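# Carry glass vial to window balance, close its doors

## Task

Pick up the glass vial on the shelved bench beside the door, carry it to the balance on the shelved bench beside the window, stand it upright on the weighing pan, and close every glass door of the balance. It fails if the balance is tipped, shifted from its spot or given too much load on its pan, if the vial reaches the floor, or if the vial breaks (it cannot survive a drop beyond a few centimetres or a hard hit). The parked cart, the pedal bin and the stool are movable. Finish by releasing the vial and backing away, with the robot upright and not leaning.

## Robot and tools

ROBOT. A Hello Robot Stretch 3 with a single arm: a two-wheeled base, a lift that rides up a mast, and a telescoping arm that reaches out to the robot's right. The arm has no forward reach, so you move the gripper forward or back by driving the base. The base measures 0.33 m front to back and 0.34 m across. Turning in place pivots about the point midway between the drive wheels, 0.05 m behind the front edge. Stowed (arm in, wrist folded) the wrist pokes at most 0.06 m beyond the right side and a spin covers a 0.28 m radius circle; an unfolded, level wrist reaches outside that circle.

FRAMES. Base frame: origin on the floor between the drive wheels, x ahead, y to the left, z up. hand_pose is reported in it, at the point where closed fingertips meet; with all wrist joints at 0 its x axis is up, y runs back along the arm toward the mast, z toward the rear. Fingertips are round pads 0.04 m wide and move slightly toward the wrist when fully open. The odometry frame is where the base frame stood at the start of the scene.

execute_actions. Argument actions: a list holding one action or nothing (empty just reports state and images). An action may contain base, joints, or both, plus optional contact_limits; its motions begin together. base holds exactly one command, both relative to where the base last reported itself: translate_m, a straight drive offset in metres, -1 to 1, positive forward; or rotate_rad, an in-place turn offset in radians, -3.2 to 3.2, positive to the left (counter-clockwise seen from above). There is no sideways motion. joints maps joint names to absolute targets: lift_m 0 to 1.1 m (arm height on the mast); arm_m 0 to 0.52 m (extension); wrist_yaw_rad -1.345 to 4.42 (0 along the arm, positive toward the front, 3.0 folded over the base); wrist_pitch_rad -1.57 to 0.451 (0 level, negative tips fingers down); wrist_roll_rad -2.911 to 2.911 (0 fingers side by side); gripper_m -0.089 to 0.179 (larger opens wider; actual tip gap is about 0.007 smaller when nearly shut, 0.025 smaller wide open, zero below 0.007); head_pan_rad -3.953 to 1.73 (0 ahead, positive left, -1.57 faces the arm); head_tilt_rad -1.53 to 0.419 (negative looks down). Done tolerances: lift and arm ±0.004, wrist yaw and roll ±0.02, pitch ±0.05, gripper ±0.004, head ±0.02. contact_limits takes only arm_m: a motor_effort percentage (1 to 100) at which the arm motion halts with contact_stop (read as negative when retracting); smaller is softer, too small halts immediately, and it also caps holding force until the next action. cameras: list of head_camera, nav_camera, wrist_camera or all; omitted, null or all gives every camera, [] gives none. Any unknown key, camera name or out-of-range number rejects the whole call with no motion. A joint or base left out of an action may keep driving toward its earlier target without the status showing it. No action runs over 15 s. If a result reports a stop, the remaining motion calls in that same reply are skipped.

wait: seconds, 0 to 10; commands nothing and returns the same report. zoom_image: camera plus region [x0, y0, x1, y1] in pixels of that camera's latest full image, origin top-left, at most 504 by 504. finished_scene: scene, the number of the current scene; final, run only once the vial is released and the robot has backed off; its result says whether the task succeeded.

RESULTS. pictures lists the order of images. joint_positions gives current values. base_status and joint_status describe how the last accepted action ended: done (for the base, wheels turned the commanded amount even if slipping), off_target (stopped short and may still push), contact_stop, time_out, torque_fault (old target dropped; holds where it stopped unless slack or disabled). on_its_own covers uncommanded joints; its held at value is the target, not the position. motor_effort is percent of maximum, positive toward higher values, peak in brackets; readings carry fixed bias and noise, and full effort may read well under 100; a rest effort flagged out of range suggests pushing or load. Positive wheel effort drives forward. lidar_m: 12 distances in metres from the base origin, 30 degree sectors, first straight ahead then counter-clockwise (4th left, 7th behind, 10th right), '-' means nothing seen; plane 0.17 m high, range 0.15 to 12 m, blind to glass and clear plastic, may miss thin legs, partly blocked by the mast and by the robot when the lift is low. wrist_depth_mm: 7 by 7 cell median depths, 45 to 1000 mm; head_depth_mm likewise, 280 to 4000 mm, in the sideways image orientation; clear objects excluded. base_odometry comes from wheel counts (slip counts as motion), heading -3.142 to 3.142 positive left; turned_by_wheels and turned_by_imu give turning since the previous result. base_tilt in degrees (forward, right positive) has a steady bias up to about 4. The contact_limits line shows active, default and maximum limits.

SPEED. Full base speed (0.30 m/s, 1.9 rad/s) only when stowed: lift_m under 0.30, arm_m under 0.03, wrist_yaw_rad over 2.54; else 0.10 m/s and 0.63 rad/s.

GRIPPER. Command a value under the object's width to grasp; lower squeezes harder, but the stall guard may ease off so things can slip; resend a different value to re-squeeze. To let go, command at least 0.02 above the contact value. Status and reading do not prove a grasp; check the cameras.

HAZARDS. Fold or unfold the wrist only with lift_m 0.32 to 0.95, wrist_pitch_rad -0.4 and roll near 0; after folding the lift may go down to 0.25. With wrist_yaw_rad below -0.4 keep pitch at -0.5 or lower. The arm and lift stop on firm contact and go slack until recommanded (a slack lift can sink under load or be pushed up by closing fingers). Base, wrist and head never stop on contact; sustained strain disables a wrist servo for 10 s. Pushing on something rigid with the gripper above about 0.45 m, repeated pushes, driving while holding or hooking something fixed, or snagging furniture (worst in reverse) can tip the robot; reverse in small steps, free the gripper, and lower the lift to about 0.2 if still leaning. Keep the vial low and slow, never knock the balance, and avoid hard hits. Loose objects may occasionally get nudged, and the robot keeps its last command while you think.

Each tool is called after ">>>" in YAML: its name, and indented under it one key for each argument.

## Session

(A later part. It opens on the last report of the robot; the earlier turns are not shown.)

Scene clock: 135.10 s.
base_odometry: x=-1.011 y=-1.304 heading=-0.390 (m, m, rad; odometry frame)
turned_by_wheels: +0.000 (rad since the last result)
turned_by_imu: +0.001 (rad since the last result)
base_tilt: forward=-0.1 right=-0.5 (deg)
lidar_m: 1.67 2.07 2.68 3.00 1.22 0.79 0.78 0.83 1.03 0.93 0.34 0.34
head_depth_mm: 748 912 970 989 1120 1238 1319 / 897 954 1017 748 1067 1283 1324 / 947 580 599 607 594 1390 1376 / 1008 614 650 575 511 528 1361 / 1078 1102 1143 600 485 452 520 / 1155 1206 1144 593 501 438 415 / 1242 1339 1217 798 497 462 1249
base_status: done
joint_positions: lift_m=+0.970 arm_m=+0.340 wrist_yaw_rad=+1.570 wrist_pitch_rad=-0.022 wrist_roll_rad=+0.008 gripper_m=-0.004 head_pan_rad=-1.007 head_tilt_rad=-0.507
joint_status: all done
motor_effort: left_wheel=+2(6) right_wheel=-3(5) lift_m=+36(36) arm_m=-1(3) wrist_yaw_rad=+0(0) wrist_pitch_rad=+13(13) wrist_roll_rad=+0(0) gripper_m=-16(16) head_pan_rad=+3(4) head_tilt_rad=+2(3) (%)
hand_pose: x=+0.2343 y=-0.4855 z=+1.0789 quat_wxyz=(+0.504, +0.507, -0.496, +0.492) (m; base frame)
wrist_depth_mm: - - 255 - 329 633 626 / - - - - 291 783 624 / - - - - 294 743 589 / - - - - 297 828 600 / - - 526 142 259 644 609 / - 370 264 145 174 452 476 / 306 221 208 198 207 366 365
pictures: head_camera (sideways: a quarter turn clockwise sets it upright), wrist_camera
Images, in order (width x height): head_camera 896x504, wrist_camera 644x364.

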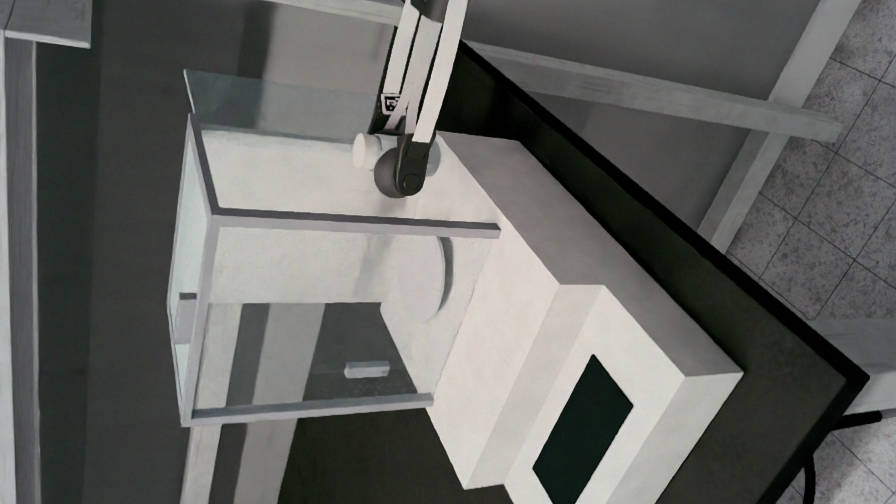

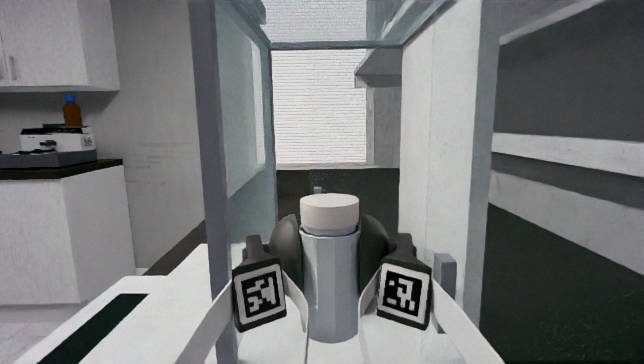

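>>> execute_actions:
  actions:
    - {"base":{"translate_m":0.07}}
  cameras: ["head_camera","wrist_camera"]

>>> execute_actions:
  actions:
    - {"base":{"translate_m":0.045}}
  cameras: ["head_camera","wrist_camera"]

Scene clock: 137.57 s.
base_odometry: x=-0.946 y=-1.331 heading=-0.390 (m, m, rad; odometry frame)
turned_by_wheels: +0.000 (rad since the last result)
turned_by_imu: +0.001 (rad since the last result)
base_tilt: forward=-0.2 right=-0.4 (deg)
lidar_m: 1.60 2.02 2.58 3.60 1.45 0.85 0.85 1.40 1.03 0.89 0.29 0.71
head_depth_mm: 848 899 959 753 989 1190 1305 / 905 547 556 557 555 1284 1296 / 957 588 603 552 469 468 1301 / 1008 1045 1077 575 465 427 400 / 1080 1102 1136 575 485 416 397 / 1162 1231 1222 801 500 438 416 / 1241 1329 1210 798 501 461 1252
base_status: done
joint_positions: lift_m=+0.970 arm_m=+0.340 wrist_yaw_rad=+1.570 wrist_pitch_rad=-0.022 wrist_roll_rad=+0.008 gripper_m=-0.004 head_pan_rad=-1.007 head_tilt_rad=-0.507
joint_status: not commanded
motor_effort: left_wheel=+2(6) right_wheel=-3(3) lift_m=+36(36) arm_m=-1(1) wrist_yaw_rad=+0(0) wrist_pitch_rad=+13(13) wrist_roll_rad=+0(0) gripper_m=-16(15) head_pan_rad=+3(3) head_tilt_rad=+2(2) (%)
hand_pose: x=+0.2343 y=-0.4855 z=+1.0789 quat_wxyz=(+0.504, +0.507, -0.496, +0.492) (m; base frame)
wrist_depth_mm: - 101 - - 259 147 107 / - 101 - - - 146 107 / - - - - - 147 114 / - 108 - - 974 148 114 / - - 719 142 266 148 552 / - 116 297 145 231 150 425 / - 201 210 178 196 123 349
pictures: head_camera (sideways: a quarter turn clockwise sets it upright), wrist_camera
Images, in order (width x height): head_camera 896x504, wrist_camera 644x364.

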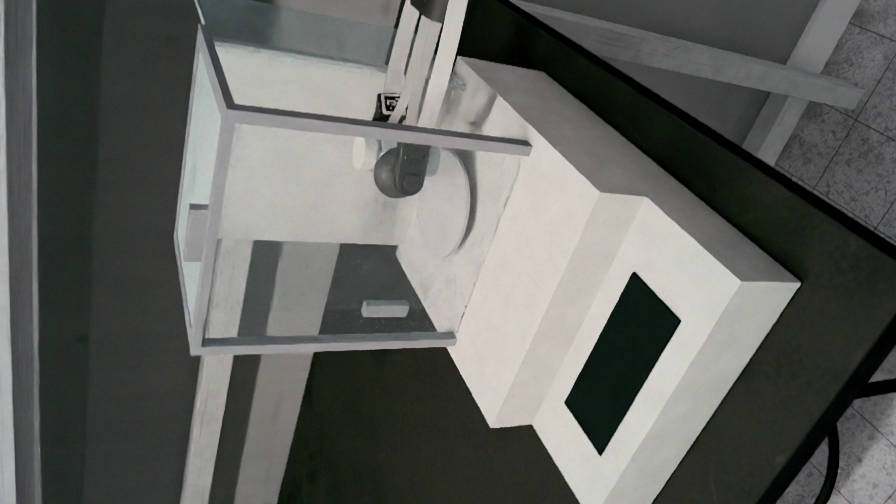

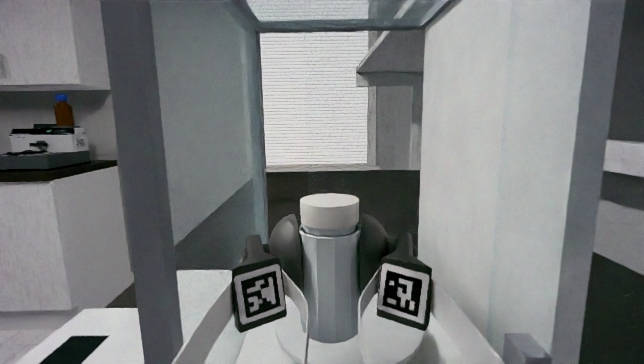

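Scene clock: 139.80 s.
base_odometry: x=-0.905 y=-1.348 heading=-0.390 (m, m, rad; odometry frame)
turned_by_wheels: +0.000 (rad since the last result)
turned_by_imu: +0.000 (rad since the last result)
base_tilt: forward=-0.1 right=-0.3 (deg)
lidar_m: 1.56 1.97 2.51 3.03 1.48 1.12 0.89 1.40 1.03 0.88 0.27 0.68
head_depth_mm: 854 876 524 557 568 1068 1296 / 902 548 567 553 469 458 1269 / 953 978 603 552 450 417 389 / 1016 1047 1161 601 467 404 385 / 1084 1139 1144 770 487 415 396 / 1153 1233 1218 805 505 439 415 / 1235 1325 1214 799 595 461 1246
base_status: done
joint_positions: lift_m=+0.970 arm_m=+0.340 wrist_yaw_rad=+1.570 wrist_pitch_rad=-0.022 wrist_roll_rad=+0.008 gripper_m=-0.004 head_pan_rad=-1.007 head_tilt_rad=-0.507
joint_status: not commanded
motor_effort: left_wheel=+2(6) right_wheel=-2(5) lift_m=+36(36) arm_m=-1(1) wrist_yaw_rad=+0(1) wrist_pitch_rad=+13(13) wrist_roll_rad=+0(0) gripper_m=-16(15) head_pan_rad=+3(3) head_tilt_rad=+2(2) (%)
hand_pose: x=+0.2343 y=-0.4855 z=+1.0789 quat_wxyz=(+0.504, +0.507, -0.496, +0.492) (m; base frame)
wrist_depth_mm: - - - - 763 148 99 / - - - - - 149 99 / - - - - - 149 99 / - - - - - 150 99 / - - 727 142 652 151 100 / - 534 509 145 240 152 100 / - 221 209 178 193 141 100
pictures: head_camera (sideways: a quarter turn clockwise sets it upright), wrist_camera
Images, in order (width x height): head_camera 896x504, wrist_camera 644x364.

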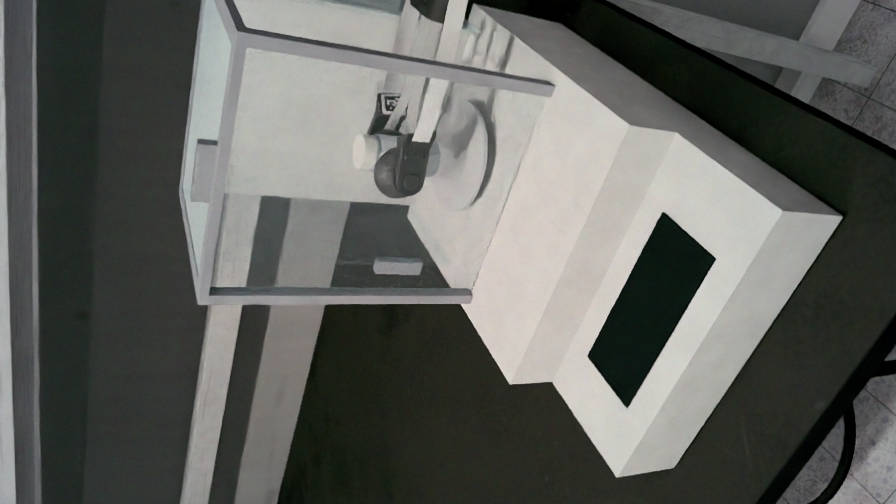

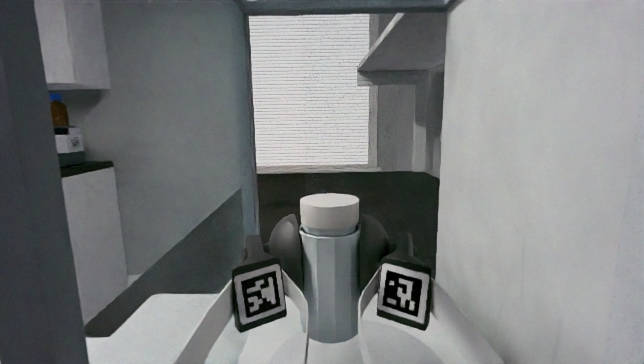

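>>> execute_actions:
  actions:
    - {"joints":{"lift_m":0.952}}
  cameras: ["head_camera","wrist_camera"]

>>> zoom_image:
  camera: "head_camera"
  region: [340,50,560,250]

Scene clock: 141.57 s.
base_odometry: x=-0.905 y=-1.348 heading=-0.390 (m, m, rad; odometry frame)
turned_by_wheels: +0.000 (rad since the last result)
turned_by_imu: +0.000 (rad since the last result)
base_tilt: forward=-0.1 right=-0.5 (deg)
lidar_m: 1.56 1.97 2.53 2.99 1.48 1.12 0.90 1.40 1.03 0.89 0.27 0.68
head_depth_mm: 852 877 523 551 569 1075 1289 / 899 549 568 553 470 459 1268 / 952 984 610 551 450 416 389 / 1012 1045 1160 604 465 404 385 / 1078 1146 1138 768 487 415 396 / 1153 1228 1223 803 504 439 416 / 1239 1333 1209 796 594 460 1248
base_status: not commanded
joint_positions: lift_m=+0.952 arm_m=+0.340 wrist_yaw_rad=+1.570 wrist_pitch_rad=-0.022 wrist_roll_rad=+0.008 gripper_m=-0.004 head_pan_rad=-1.007 head_tilt_rad=-0.507
joint_status: all done
motor_effort: left_wheel=+2(2) right_wheel=-3(2) lift_m=+29(32) arm_m=-1(1) wrist_yaw_rad=-1(0) wrist_pitch_rad=+13(13) wrist_roll_rad=+0(0) gripper_m=-16(16) head_pan_rad=+3(2) head_tilt_rad=+3(2) (%)
hand_pose: x=+0.2343 y=-0.4855 z=+1.0612 quat_wxyz=(+0.504, +0.507, -0.496, +0.492) (m; base frame)
wrist_depth_mm: - - - - 835 149 98 / - - - - - 149 99 / - - - - - 150 99 / - - - - - 150 99 / - - 671 142 588 151 99 / - 414 259 145 216 151 100 / - 192 181 152 158 142 100
pictures: head_camera (sideways: a quarter turn clockwise sets it upright), wrist_camera
Images, in order (width x height): head_camera 896x504, wrist_camera 644x364.

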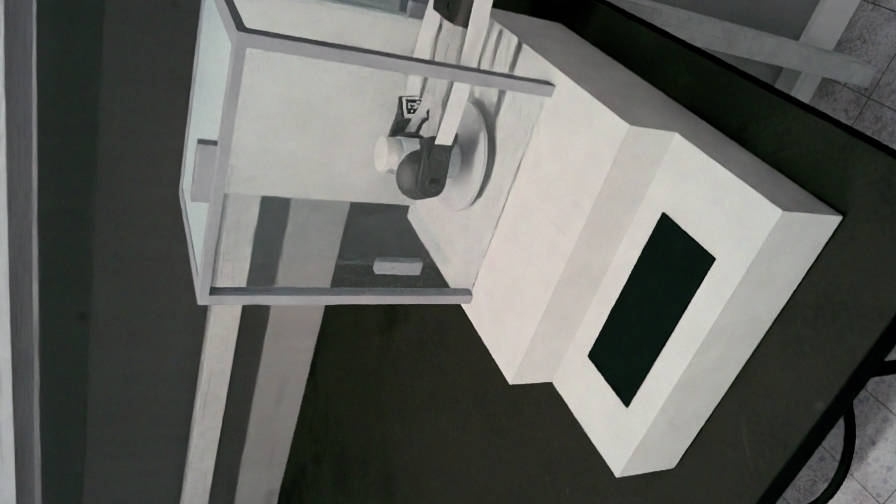

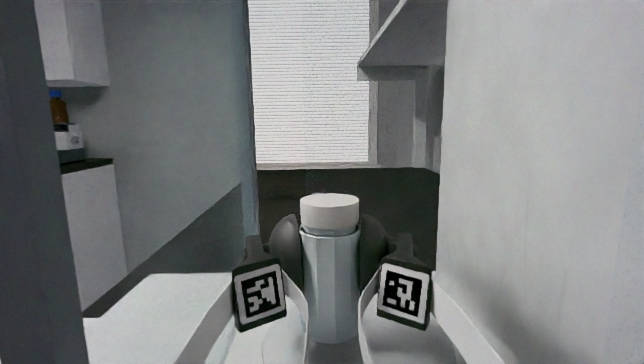

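Region (340, 50, 560, 250) of head_camera's 896x504 image, scaled by 2.291, with more detail than that image has; it fills the top 458 rows of this view, and the rest is white.

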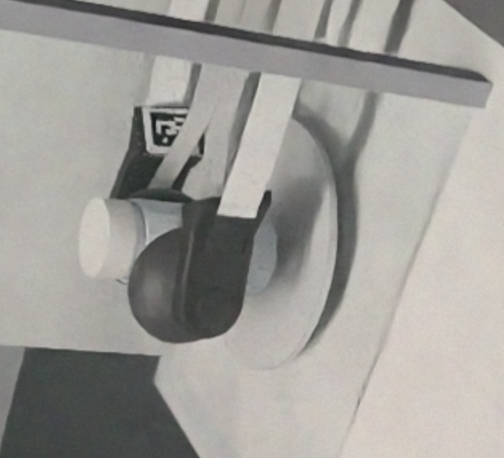

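>>> execute_actions:
  actions:
    - {"joints":{"lift_m":0.95}}
  cameras: []

>>> execute_actions:
  actions:
    - {"joints":{"gripper_m":0.043}}
  cameras: ["head_camera","wrist_camera"]

>>> execute_actions:
  actions:
    - {"base":{"translate_m":-0.03}}
  cameras: ["head_camera","wrist_camera"]

Scene clock: 142.90 s.
base_odometry: x=-0.905 y=-1.348 heading=-0.390 (m, m, rad; odometry frame)
turned_by_wheels: +0.000 (rad since the last result)
turned_by_imu: +0.000 (rad since the last result)
base_tilt: forward=+0.1 right=-0.6 (deg)
lidar_m: 1.56 1.98 2.52 2.99 1.48 1.12 0.89 1.40 1.03 0.89 0.27 0.68
head_depth_mm: 852 879 523 551 570 1070 1288 / 900 548 571 555 469 458 1263 / 956 982 610 550 451 418 389 / 1012 1046 1156 602 465 403 385 / 1077 1136 1144 773 486 415 395 / 1149 1228 1219 804 504 439 417 / 1231 1326 1214 798 596 462 1253
base_status: not commanded
joint_positions: lift_m=+0.950 arm_m=+0.340 wrist_yaw_rad=+1.570 wrist_pitch_rad=-0.022 wrist_roll_rad=+0.008 gripper_m=-0.004 head_pan_rad=-1.007 head_tilt_rad=-0.507
joint_status: all done
motor_effort: left_wheel=+2(2) right_wheel=-2(3) lift_m=+28(29) arm_m=-1(1) wrist_yaw_rad=+0(0) wrist_pitch_rad=+13(13) wrist_roll_rad=+0(0) gripper_m=-16(16) head_pan_rad=+3(3) head_tilt_rad=+2(2) (%)
hand_pose: x=+0.2343 y=-0.4855 z=+1.0592 quat_wxyz=(+0.504, +0.507, -0.496, +0.492) (m; base frame)
wrist_depth_mm: - - - - 846 148 99 / - - - - - 149 99 / - - - - - 150 99 / - - - - - 150 99 / - - 659 142 587 151 100 / - 265 255 145 214 151 100 / - 188 178 149 155 142 100
pictures: none
No camera images: the call's "cameras" was empty. Leave "cameras" out to get every camera's image.

Scene clock: 143.87 s.
base_odometry: x=-0.905 y=-1.348 heading=-0.390 (m, m, rad; odometry frame)
turned_by_wheels: +0.000 (rad since the last result)
turned_by_imu: +0.000 (rad since the last result)
base_tilt: forward=-0.1 right=-0.4 (deg)
lidar_m: 1.56 1.98 2.52 3.00 1.48 1.12 0.89 1.40 1.03 0.88 0.27 0.68
head_depth_mm: 851 877 522 552 569 1067 1288 / 903 553 569 552 469 457 1265 / 955 981 610 550 450 418 390 / 1011 1044 1149 603 465 403 385 / 1073 1139 1149 769 487 415 396 / 1150 1239 1222 805 503 438 415 / 1238 1333 1211 798 596 462 1244
base_status: not commanded
joint_positions: lift_m=+0.950 arm_m=+0.340 wrist_yaw_rad=+1.570 wrist_pitch_rad=-0.022 wrist_roll_rad=+0.008 gripper_m=+0.043 head_pan_rad=-1.007 head_tilt_rad=-0.507
joint_status: all done
motor_effort: left_wheel=+2(2) right_wheel=-3(2) lift_m=+29(29) arm_m=-1(1) wrist_yaw_rad=+0(1) wrist_pitch_rad=+13(13) wrist_roll_rad=+0(0) gripper_m=+0(76) head_pan_rad=+3(3) head_tilt_rad=+2(2) (%)
hand_pose: x=+0.2343 y=-0.4855 z=+1.0592 quat_wxyz=(+0.504, +0.507, -0.496, +0.492) (m; base frame)
wrist_depth_mm: - - - - 830 148 99 / - - - - - 149 99 / - - - - - 150 99 / - - - - - 150 99 / - - 670 151 592 151 100 / - 264 264 151 - 151 100 / - 189 178 152 155 142 100
pictures: head_camera (sideways: a quarter turn clockwise sets it upright), wrist_camera
Images, in order (width x height): head_camera 896x504, wrist_camera 644x364.

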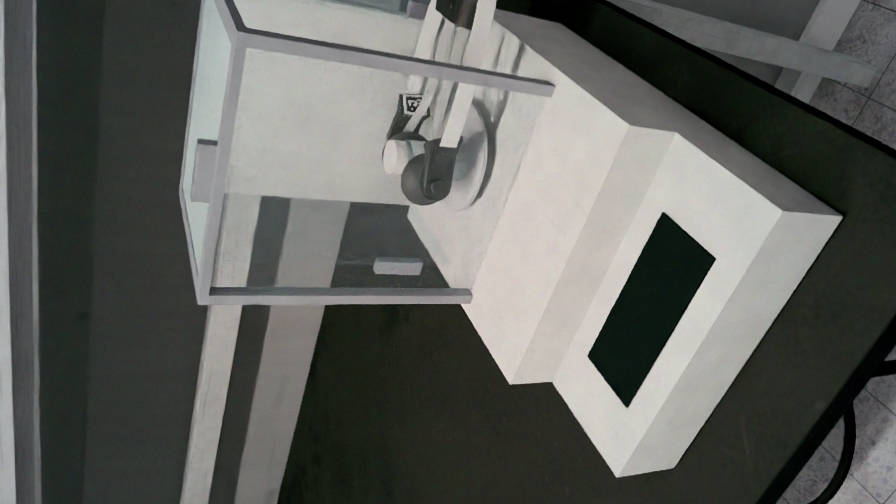

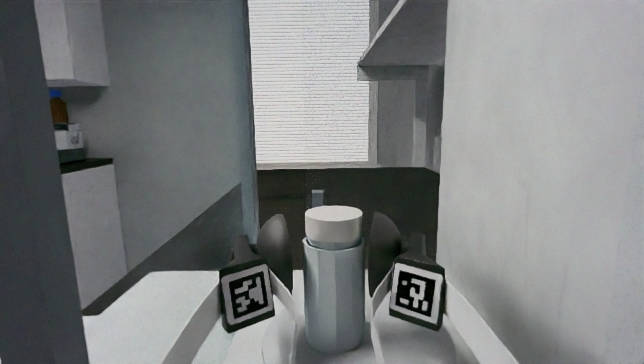

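Scene clock: 145.60 s.
base_odometry: x=-0.933 y=-1.337 heading=-0.390 (m, m, rad; odometry frame)
turned_by_wheels: +0.000 (rad since the last result)
turned_by_imu: +0.000 (rad since the last result)
base_tilt: forward=-0.1 right=-0.7 (deg)
lidar_m: 1.59 2.00 2.57 3.02 1.46 0.87 0.86 1.39 1.03 0.89 0.28 0.70
head_depth_mm: 854 883 565 660 662 1185 1305 / 903 551 562 533 517 530 1296 / 951 591 608 550 452 448 431 / 1012 1046 1147 600 467 404 394 / 1079 1130 1156 572 486 414 396 / 1153 1235 1212 804 504 439 416 / 1241 1333 1210 799 503 462 1254
base_status: done
joint_positions: lift_m=+0.950 arm_m=+0.340 wrist_yaw_rad=+1.570 wrist_pitch_rad=-0.022 wrist_roll_rad=+0.008 gripper_m=+0.043 head_pan_rad=-1.007 head_tilt_rad=-0.507
joint_status: not commanded
motor_effort: left_wheel=+2(4) right_wheel=-2(8) lift_m=+29(29) arm_m=-1(1) wrist_yaw_rad=+0(0) wrist_pitch_rad=+13(13) wrist_roll_rad=+0(0) gripper_m=+0(1) head_pan_rad=+3(3) head_tilt_rad=+2(2) (%)
hand_pose: x=+0.2343 y=-0.4855 z=+1.0592 quat_wxyz=(+0.504, +0.507, -0.496, +0.492) (m; base frame)
wrist_depth_mm: - - - - 831 147 98 / - - - - - 147 98 / - - - - - 148 98 / - 92 - - 891 149 98 / - 92 664 180 267 149 99 / - 98 263 183 - 150 104 / 251 98 178 170 169 140 89
pictures: head_camera (sideways: a quarter turn clockwise sets it upright), wrist_camera
Images, in order (width x height): head_camera 896x504, wrist_camera 644x364.

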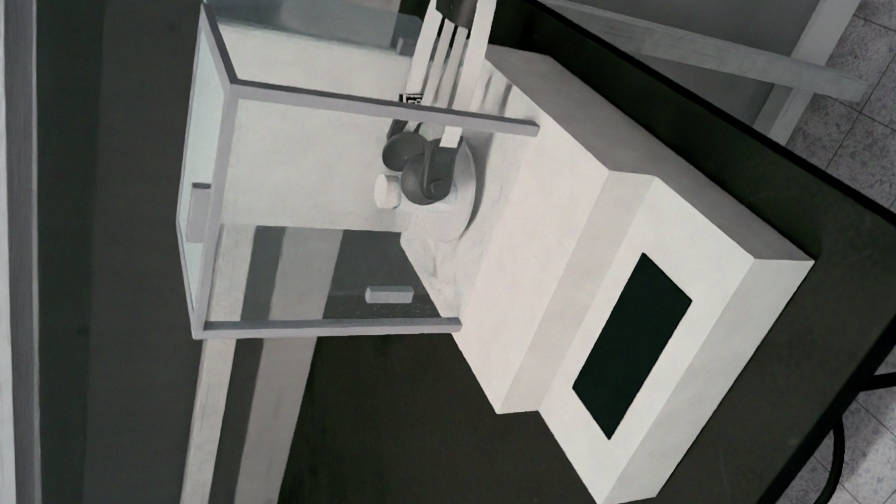

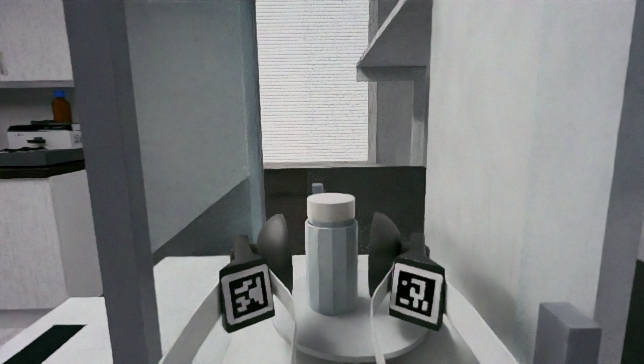

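>>> execute_actions:
  actions:
    - {"base":{"translate_m":-0.115}}
  cameras: []

>>> execute_actions:
  actions:
    - {"joints":{"arm_m":0.40}}
  cameras: ["head_camera","wrist_camera"]

Scene clock: 148.67 s.
base_odometry: x=-1.039 y=-1.293 heading=-0.390 (m, m, rad; odometry frame)
turned_by_wheels: +0.000 (rad since the last result)
turned_by_imu: +0.000 (rad since the last result)
base_tilt: forward=-0.1 right=-0.6 (deg)
lidar_m: 1.70 2.11 2.73 3.60 1.18 0.76 0.75 0.79 1.03 0.99 0.38 0.36
head_depth_mm: 656 909 966 1007 1133 1245 1305 / 896 964 1031 824 1107 1265 1340 / 953 975 620 641 684 1411 1348 / 1007 611 621 578 561 1468 1360 / 1076 658 698 597 500 492 1320 / 1154 1209 1218 595 500 451 499 / 1231 1316 1126 592 499 461 1242
base_status: done
joint_positions: lift_m=+0.950 arm_m=+0.340 wrist_yaw_rad=+1.570 wrist_pitch_rad=-0.022 wrist_roll_rad=+0.008 gripper_m=+0.043 head_pan_rad=-1.007 head_tilt_rad=-0.507
joint_status: not commanded
motor_effort: left_wheel=+2(3) right_wheel=-3(5) lift_m=+28(29) arm_m=-1(1) wrist_yaw_rad=-1(1) wrist_pitch_rad=+13(13) wrist_roll_rad=+0(0) gripper_m=-1(0) head_pan_rad=+3(2) head_tilt_rad=+2(2) (%)
hand_pose: x=+0.2343 y=-0.4855 z=+1.0592 quat_wxyz=(+0.504, +0.507, -0.496, +0.492) (m; base frame)
wrist_depth_mm: - - - - 286 767 634 / - - - - 290 870 619 / - - - - 292 812 580 / - - - - 294 876 623 / - - 363 293 227 632 585 / - 264 263 244 - 442 435 / 256 210 211 210 210 334 336
pictures: none
No camera images: the call's "cameras" was empty. Leave "cameras" out to get every camera's image.

Scene clock: 150.27 s.
base_odometry: x=-1.039 y=-1.293 heading=-0.390 (m, m, rad; odometry frame)
turned_by_wheels: +0.000 (rad since the last result)
turned_by_imu: +0.000 (rad since the last result)
base_tilt: forward=-0.1 right=-0.4 (deg)
lidar_m: 1.70 2.11 2.72 3.61 1.18 0.76 0.75 0.79 1.02 0.99 0.38 0.36
head_depth_mm: 656 909 962 1061 1136 1247 1314 / 897 967 1031 801 1105 1270 1333 / 954 966 620 643 681 1407 1348 / 1005 604 624 579 562 1477 1357 / 1078 657 699 602 499 492 1324 / 1150 1206 1230 597 501 450 498 / 1232 1328 1132 592 498 461 1253
base_status: not commanded
joint_positions: lift_m=+0.950 arm_m=+0.400 wrist_yaw_rad=+1.570 wrist_pitch_rad=-0.022 wrist_roll_rad=+0.008 gripper_m=+0.043 head_pan_rad=-1.007 head_tilt_rad=-0.507
joint_status: all done
motor_effort: left_wheel=+2(2) right_wheel=-3(3) lift_m=+29(29) arm_m=+3(1) wrist_yaw_rad=-1(1) wrist_pitch_rad=+13(13) wrist_roll_rad=+0(0) gripper_m=+1(0) head_pan_rad=+3(3) head_tilt_rad=+2(2) (%)
hand_pose: x=+0.2343 y=-0.5450 z=+1.0592 quat_wxyz=(+0.504, +0.507, -0.496, +0.492) (m; base frame)
wrist_depth_mm: - - - - 828 758 559 / - - - - - 826 547 / - - - - - 767 509 / - - - - - 830 555 / - 363 330 255 706 641 534 / 300 234 264 229 - 439 441 / 210 210 209 208 327 336 335
pictures: head_camera (sideways: a quarter turn clockwise sets it upright), wrist_camera
Images, in order (width x height): head_camera 896x504, wrist_camera 644x364.

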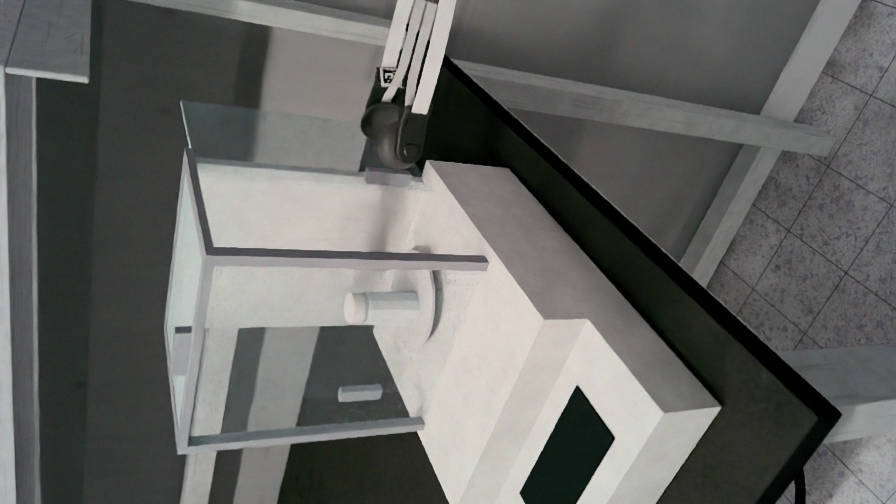

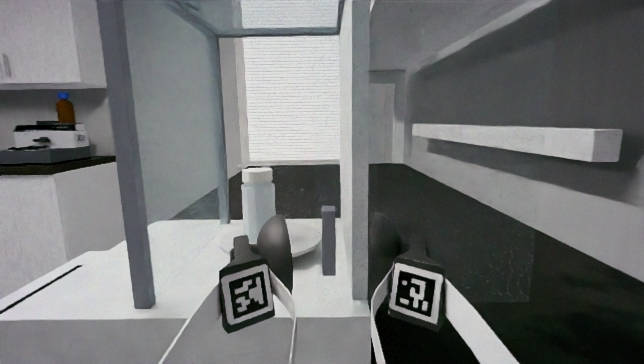

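>>> execute_actions:
  actions:
    - {"base":{"translate_m":0.022}}
  cameras: ["head_camera"]

>>> execute_actions:
  actions:
    - {"joints":{"arm_m":0.34},"contact_limits":{"arm_m":12}}
  cameras: ["head_camera","wrist_camera"]

Scene clock: 153.43 s.
base_odometry: x=-1.019 y=-1.301 heading=-0.390 (m, m, rad; odometry frame)
turned_by_wheels: +0.000 (rad since the last result)
turned_by_imu: +0.000 (rad since the last result)
base_tilt: forward=+0.0 right=-0.5 (deg)
lidar_m: 1.68 2.09 2.69 2.99 1.21 0.78 0.77 0.82 1.02 0.96 0.35 0.34
head_depth_mm: 624 910 968 1034 1132 1236 1309 / 898 952 1039 785 1092 1289 1338 / 952 587 605 625 608 1418 1361 / 1011 616 642 574 528 537 1365 / 1081 1100 1147 599 488 464 1258 / 1149 1201 1138 595 498 440 425 / 1234 1334 1213 799 498 462 1275
base_status: done
joint_positions: lift_m=+0.950 arm_m=+0.400 wrist_yaw_rad=+1.570 wrist_pitch_rad=-0.022 wrist_roll_rad=+0.008 gripper_m=+0.043 head_pan_rad=-1.007 head_tilt_rad=-0.507
joint_status: not commanded
motor_effort: left_wheel=+2(7) right_wheel=-3(6) lift_m=+29(29) arm_m=+3(3) wrist_yaw_rad=-1(0) wrist_pitch_rad=+13(13) wrist_roll_rad=+0(0) gripper_m=+1(1) head_pan_rad=+3(4) head_tilt_rad=+2(2) (%)
hand_pose: x=+0.2343 y=-0.5450 z=+1.0592 quat_wxyz=(+0.504, +0.507, -0.496, +0.492) (m; base frame)
wrist_depth_mm: - - - - 835 761 545 / - - - - - 823 552 / - - - - - 770 504 / - - - - - 842 552 / - 333 332 269 708 635 532 / 314 233 263 229 - 442 438 / 189 188 186 185 325 338 333
pictures: head_camera (sideways: a quarter turn clockwise sets it upright)
Images, in order (width x height): head_camera 896x504.

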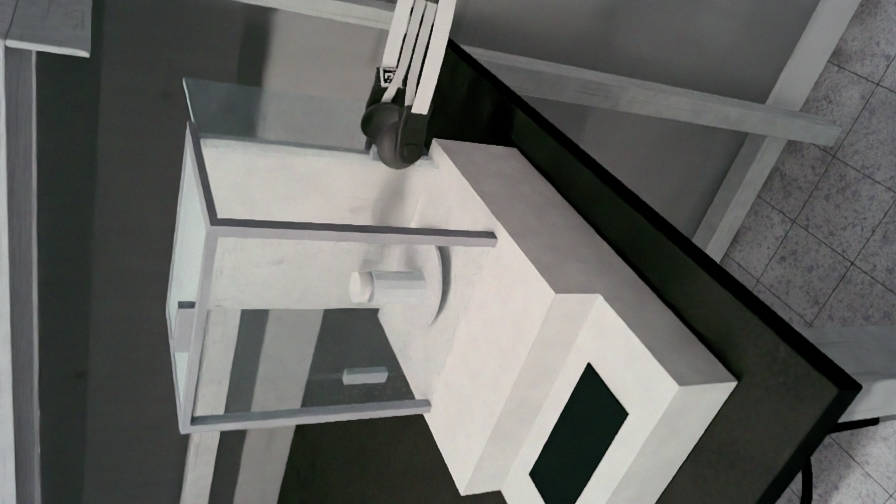

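Scene clock: 155.03 s.
base_odometry: x=-1.019 y=-1.301 heading=-0.390 (m, m, rad; odometry frame)
turned_by_wheels: +0.000 (rad since the last result)
turned_by_imu: +0.000 (rad since the last result)
base_tilt: forward=+0.1 right=-0.5 (deg)
lidar_m: 1.68 2.09 2.70 2.99 1.21 0.78 0.77 0.81 1.02 0.95 0.35 0.34
head_depth_mm: 625 911 969 970 1131 1246 1313 / 902 953 1028 785 1094 1278 1331 / 951 587 607 606 605 1415 1352 / 1012 614 643 576 527 538 1365 / 1077 1107 1144 600 487 465 1258 / 1151 1195 1134 596 499 438 426 / 1238 1327 1204 795 499 462 1278
base_status: not commanded
joint_positions: lift_m=+0.950 arm_m=+0.340 wrist_yaw_rad=+1.560 wrist_pitch_rad=-0.022 wrist_roll_rad=+0.008 gripper_m=+0.043 head_pan_rad=-1.007 head_tilt_rad=-0.507
joint_status: all done
motor_effort: left_wheel=+2(2) right_wheel=-3(3) lift_m=+28(29) arm_m=-2(0) wrist_yaw_rad=+7(8) wrist_pitch_rad=+13(13) wrist_roll_rad=+0(0) gripper_m=-2(3) head_pan_rad=+3(3) head_tilt_rad=+2(2) (%)
contact_limits: arm_m 12 (drawing in: default 17, maximum 29; extending or still: default 26, maximum 42)
hand_pose: x=+0.2343 y=-0.4882 z=+1.0592 quat_wxyz=(+0.507, +0.504, -0.499, +0.490) (m; base frame)
wrist_depth_mm: - - - - 271 760 608 / - - - - 273 799 622 / - - - - 276 778 565 / - - 934 - 279 869 621 / - - 360 277 219 631 577 / - 264 247 243 - 439 434 / 248 189 187 187 187 335 335
pictures: head_camera (sideways: a quarter turn clockwise sets it upright), wrist_camera
Images, in order (width x height): head_camera 896x504, wrist_camera 644x364.

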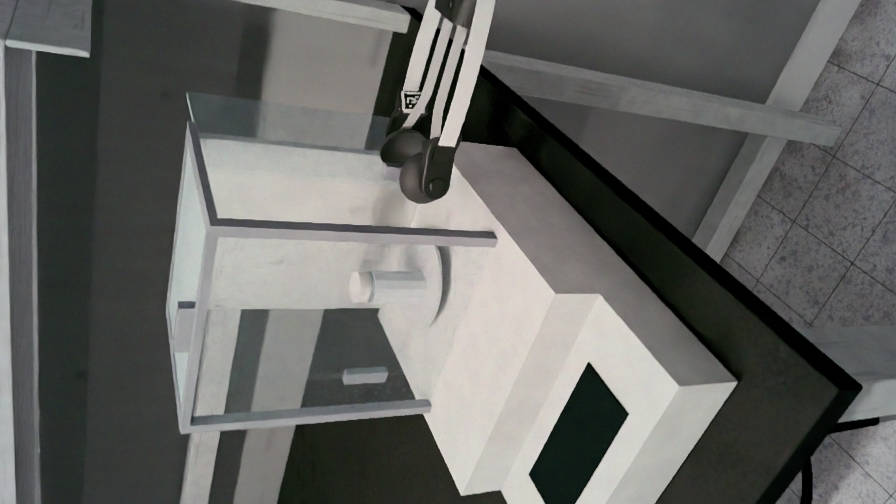

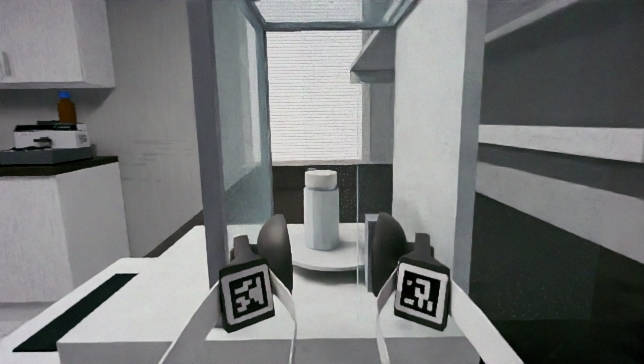

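>>> execute_actions:
  actions:
    - {"joints":{"arm_m":0.27},"contact_limits":{"arm_m":8}}
  cameras: ["head_camera","wrist_camera"]

Scene clock: 157.43 s.
base_odometry: x=-1.019 y=-1.301 heading=-0.390 (m, m, rad; odometry frame)
turned_by_wheels: +0.000 (rad since the last result)
turned_by_imu: +0.000 (rad since the last result)
base_tilt: forward=-0.1 right=-0.4 (deg)
lidar_m: 1.68 2.09 2.69 2.99 1.21 0.78 0.77 0.82 1.03 0.95 0.35 0.34
head_depth_mm: 625 908 971 932 1149 1240 1305 / 897 958 1031 871 1100 1281 1338 / 948 588 608 632 607 1407 1369 / 1009 615 642 576 527 536 1355 / 1078 1103 1142 599 486 464 1259 / 1158 1201 1131 595 499 440 426 / 1240 1325 1210 794 498 462 1290
base_status: not commanded
joint_positions: lift_m=+0.950 arm_m=+0.270 wrist_yaw_rad=+1.560 wrist_pitch_rad=-0.022 wrist_roll_rad=+0.008 gripper_m=+0.043 head_pan_rad=-1.007 head_tilt_rad=-0.507
joint_status: all done
motor_effort: left_wheel=+2(2) right_wheel=-2(3) lift_m=+29(28) arm_m=-2(2) wrist_yaw_rad=+6(7) wrist_pitch_rad=+13(13) wrist_roll_rad=+0(0) gripper_m=-2(2) head_pan_rad=+3(3) head_tilt_rad=+2(3) (%)
contact_limits: arm_m 8 (drawing in: default 17, maximum 29; extending or still: default 26, maximum 42)
hand_pose: x=+0.2343 y=-0.4182 z=+1.0592 quat_wxyz=(+0.507, +0.504, -0.499, +0.490) (m; base frame)
wrist_depth_mm: - - - - 947 265 196 / - - - - - 265 197 / - - - - - 268 209 / - - - - - 269 210 / - - 765 327 294 272 534 / - - 345 230 - 237 391 / - 251 188 189 189 190 202
pictures: head_camera (sideways: a quarter turn clockwise sets it upright), wrist_camera
Images, in order (width x height): head_camera 896x504, wrist_camera 644x364.

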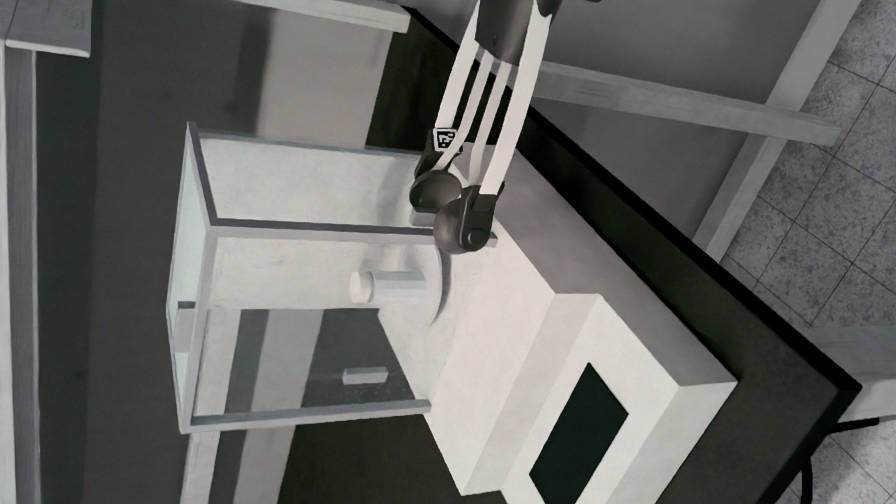

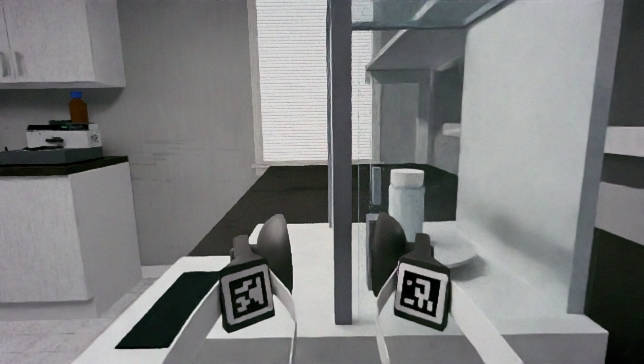

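Wrist yaw effort serves as my force sensor.

>>> execute_actions:
  actions:
    - {"joints":{"arm_m":0.264},"contact_limits":{"arm_m":8}}
  cameras: ["wrist_camera"]

>>> execute_actions:
  actions:
    - {"joints":{"arm_m":0.259},"contact_limits":{"arm_m":8}}
  cameras: ["wrist_camera"]

Scene clock: 158.83 s.
base_odometry: x=-1.019 y=-1.301 heading=-0.390 (m, m, rad; odometry frame)
turned_by_wheels: +0.000 (rad since the last result)
turned_by_imu: +0.000 (rad since the last result)
base_tilt: forward=+0.2 right=-0.2 (deg)
lidar_m: 1.69 2.09 2.69 2.99 1.21 0.78 0.77 0.82 1.03 0.96 0.35 0.34
head_depth_mm: 626 910 972 949 1151 1224 1311 / 899 957 1025 870 1109 1274 1335 / 950 585 608 635 609 1403 1366 / 1012 614 641 584 528 536 1362 / 1077 1105 1147 598 487 465 1257 / 1148 1194 1133 595 501 440 426 / 1241 1327 1213 797 497 461 1276
base_status: not commanded
joint_positions: lift_m=+0.950 arm_m=+0.264 wrist_yaw_rad=+1.560 wrist_pitch_rad=-0.022 wrist_roll_rad=+0.008 gripper_m=+0.043 head_pan_rad=-1.007 head_tilt_rad=-0.507
joint_status: all done
motor_effort: left_wheel=+2(2) right_wheel=-3(2) lift_m=+29(28) arm_m=-2(2) wrist_yaw_rad=+6(7) wrist_pitch_rad=+13(13) wrist_roll_rad=+0(0) gripper_m=-2(2) head_pan_rad=+3(3) head_tilt_rad=+3(2) (%)
contact_limits: arm_m 8 (drawing in: default 17, maximum 29; extending or still: default 26, maximum 42)
hand_pose: x=+0.2343 y=-0.4122 z=+1.0592 quat_wxyz=(+0.507, +0.504, -0.499, +0.490) (m; base frame)
wrist_depth_mm: - - - - 938 276 195 / - - - - - 280 196 / - - - - - 280 206 / - - - 919 - 281 218 / - - 837 326 279 282 219 / - - 344 229 - 240 390 / - 252 188 190 189 190 192
pictures: wrist_camera
Images, in order (width x height): wrist_camera 644x364.

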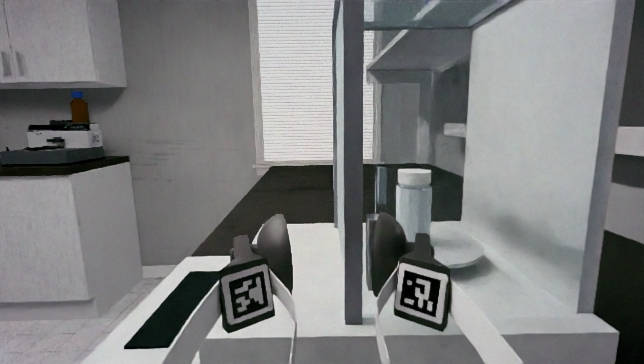

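Scene clock: 159.50 s.
base_odometry: x=-1.019 y=-1.301 heading=-0.390 (m, m, rad; odometry frame)
turned_by_wheels: +0.000 (rad since the last result)
turned_by_imu: +0.000 (rad since the last result)
base_tilt: forward=+0.0 right=-0.6 (deg)
lidar_m: 1.69 2.08 2.70 3.00 1.21 0.78 0.77 0.82 1.03 0.95 0.35 0.34
head_depth_mm: 625 913 970 948 1162 1240 1311 / 901 960 1027 870 1107 1287 1331 / 953 586 606 642 609 1415 1364 / 1015 615 641 583 529 536 1356 / 1074 1107 1149 597 487 464 1263 / 1152 1197 1134 597 501 439 425 / 1239 1333 1210 793 498 462 1279
base_status: not commanded
joint_positions: lift_m=+0.950 arm_m=+0.259 wrist_yaw_rad=+1.557 wrist_pitch_rad=-0.022 wrist_roll_rad=+0.008 gripper_m=+0.043 head_pan_rad=-1.007 head_tilt_rad=-0.507
joint_status: all done
motor_effort: left_wheel=+2(2) right_wheel=-2(2) lift_m=+28(29) arm_m=-2(2) wrist_yaw_rad=+8(8) wrist_pitch_rad=+13(13) wrist_roll_rad=+0(0) gripper_m=-3(3) head_pan_rad=+3(3) head_tilt_rad=+2(2) (%)
contact_limits: arm_m 8 (drawing in: default 17, maximum 29; extending or still: default 26, maximum 42)
hand_pose: x=+0.2343 y=-0.4078 z=+1.0592 quat_wxyz=(+0.507, +0.504, -0.499, +0.489) (m; base frame)
wrist_depth_mm: - - - - - 285 191 / - - - - - 284 201 / - - - - - 288 201 / - - - - - 288 212 / - - 813 353 278 280 224 / - - 345 229 - 240 226 / - 258 189 189 190 190 191
pictures: wrist_camera
Images, in order (width x height): wrist_camera 644x364.

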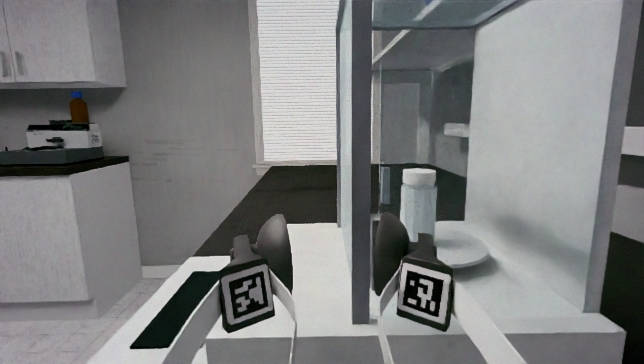

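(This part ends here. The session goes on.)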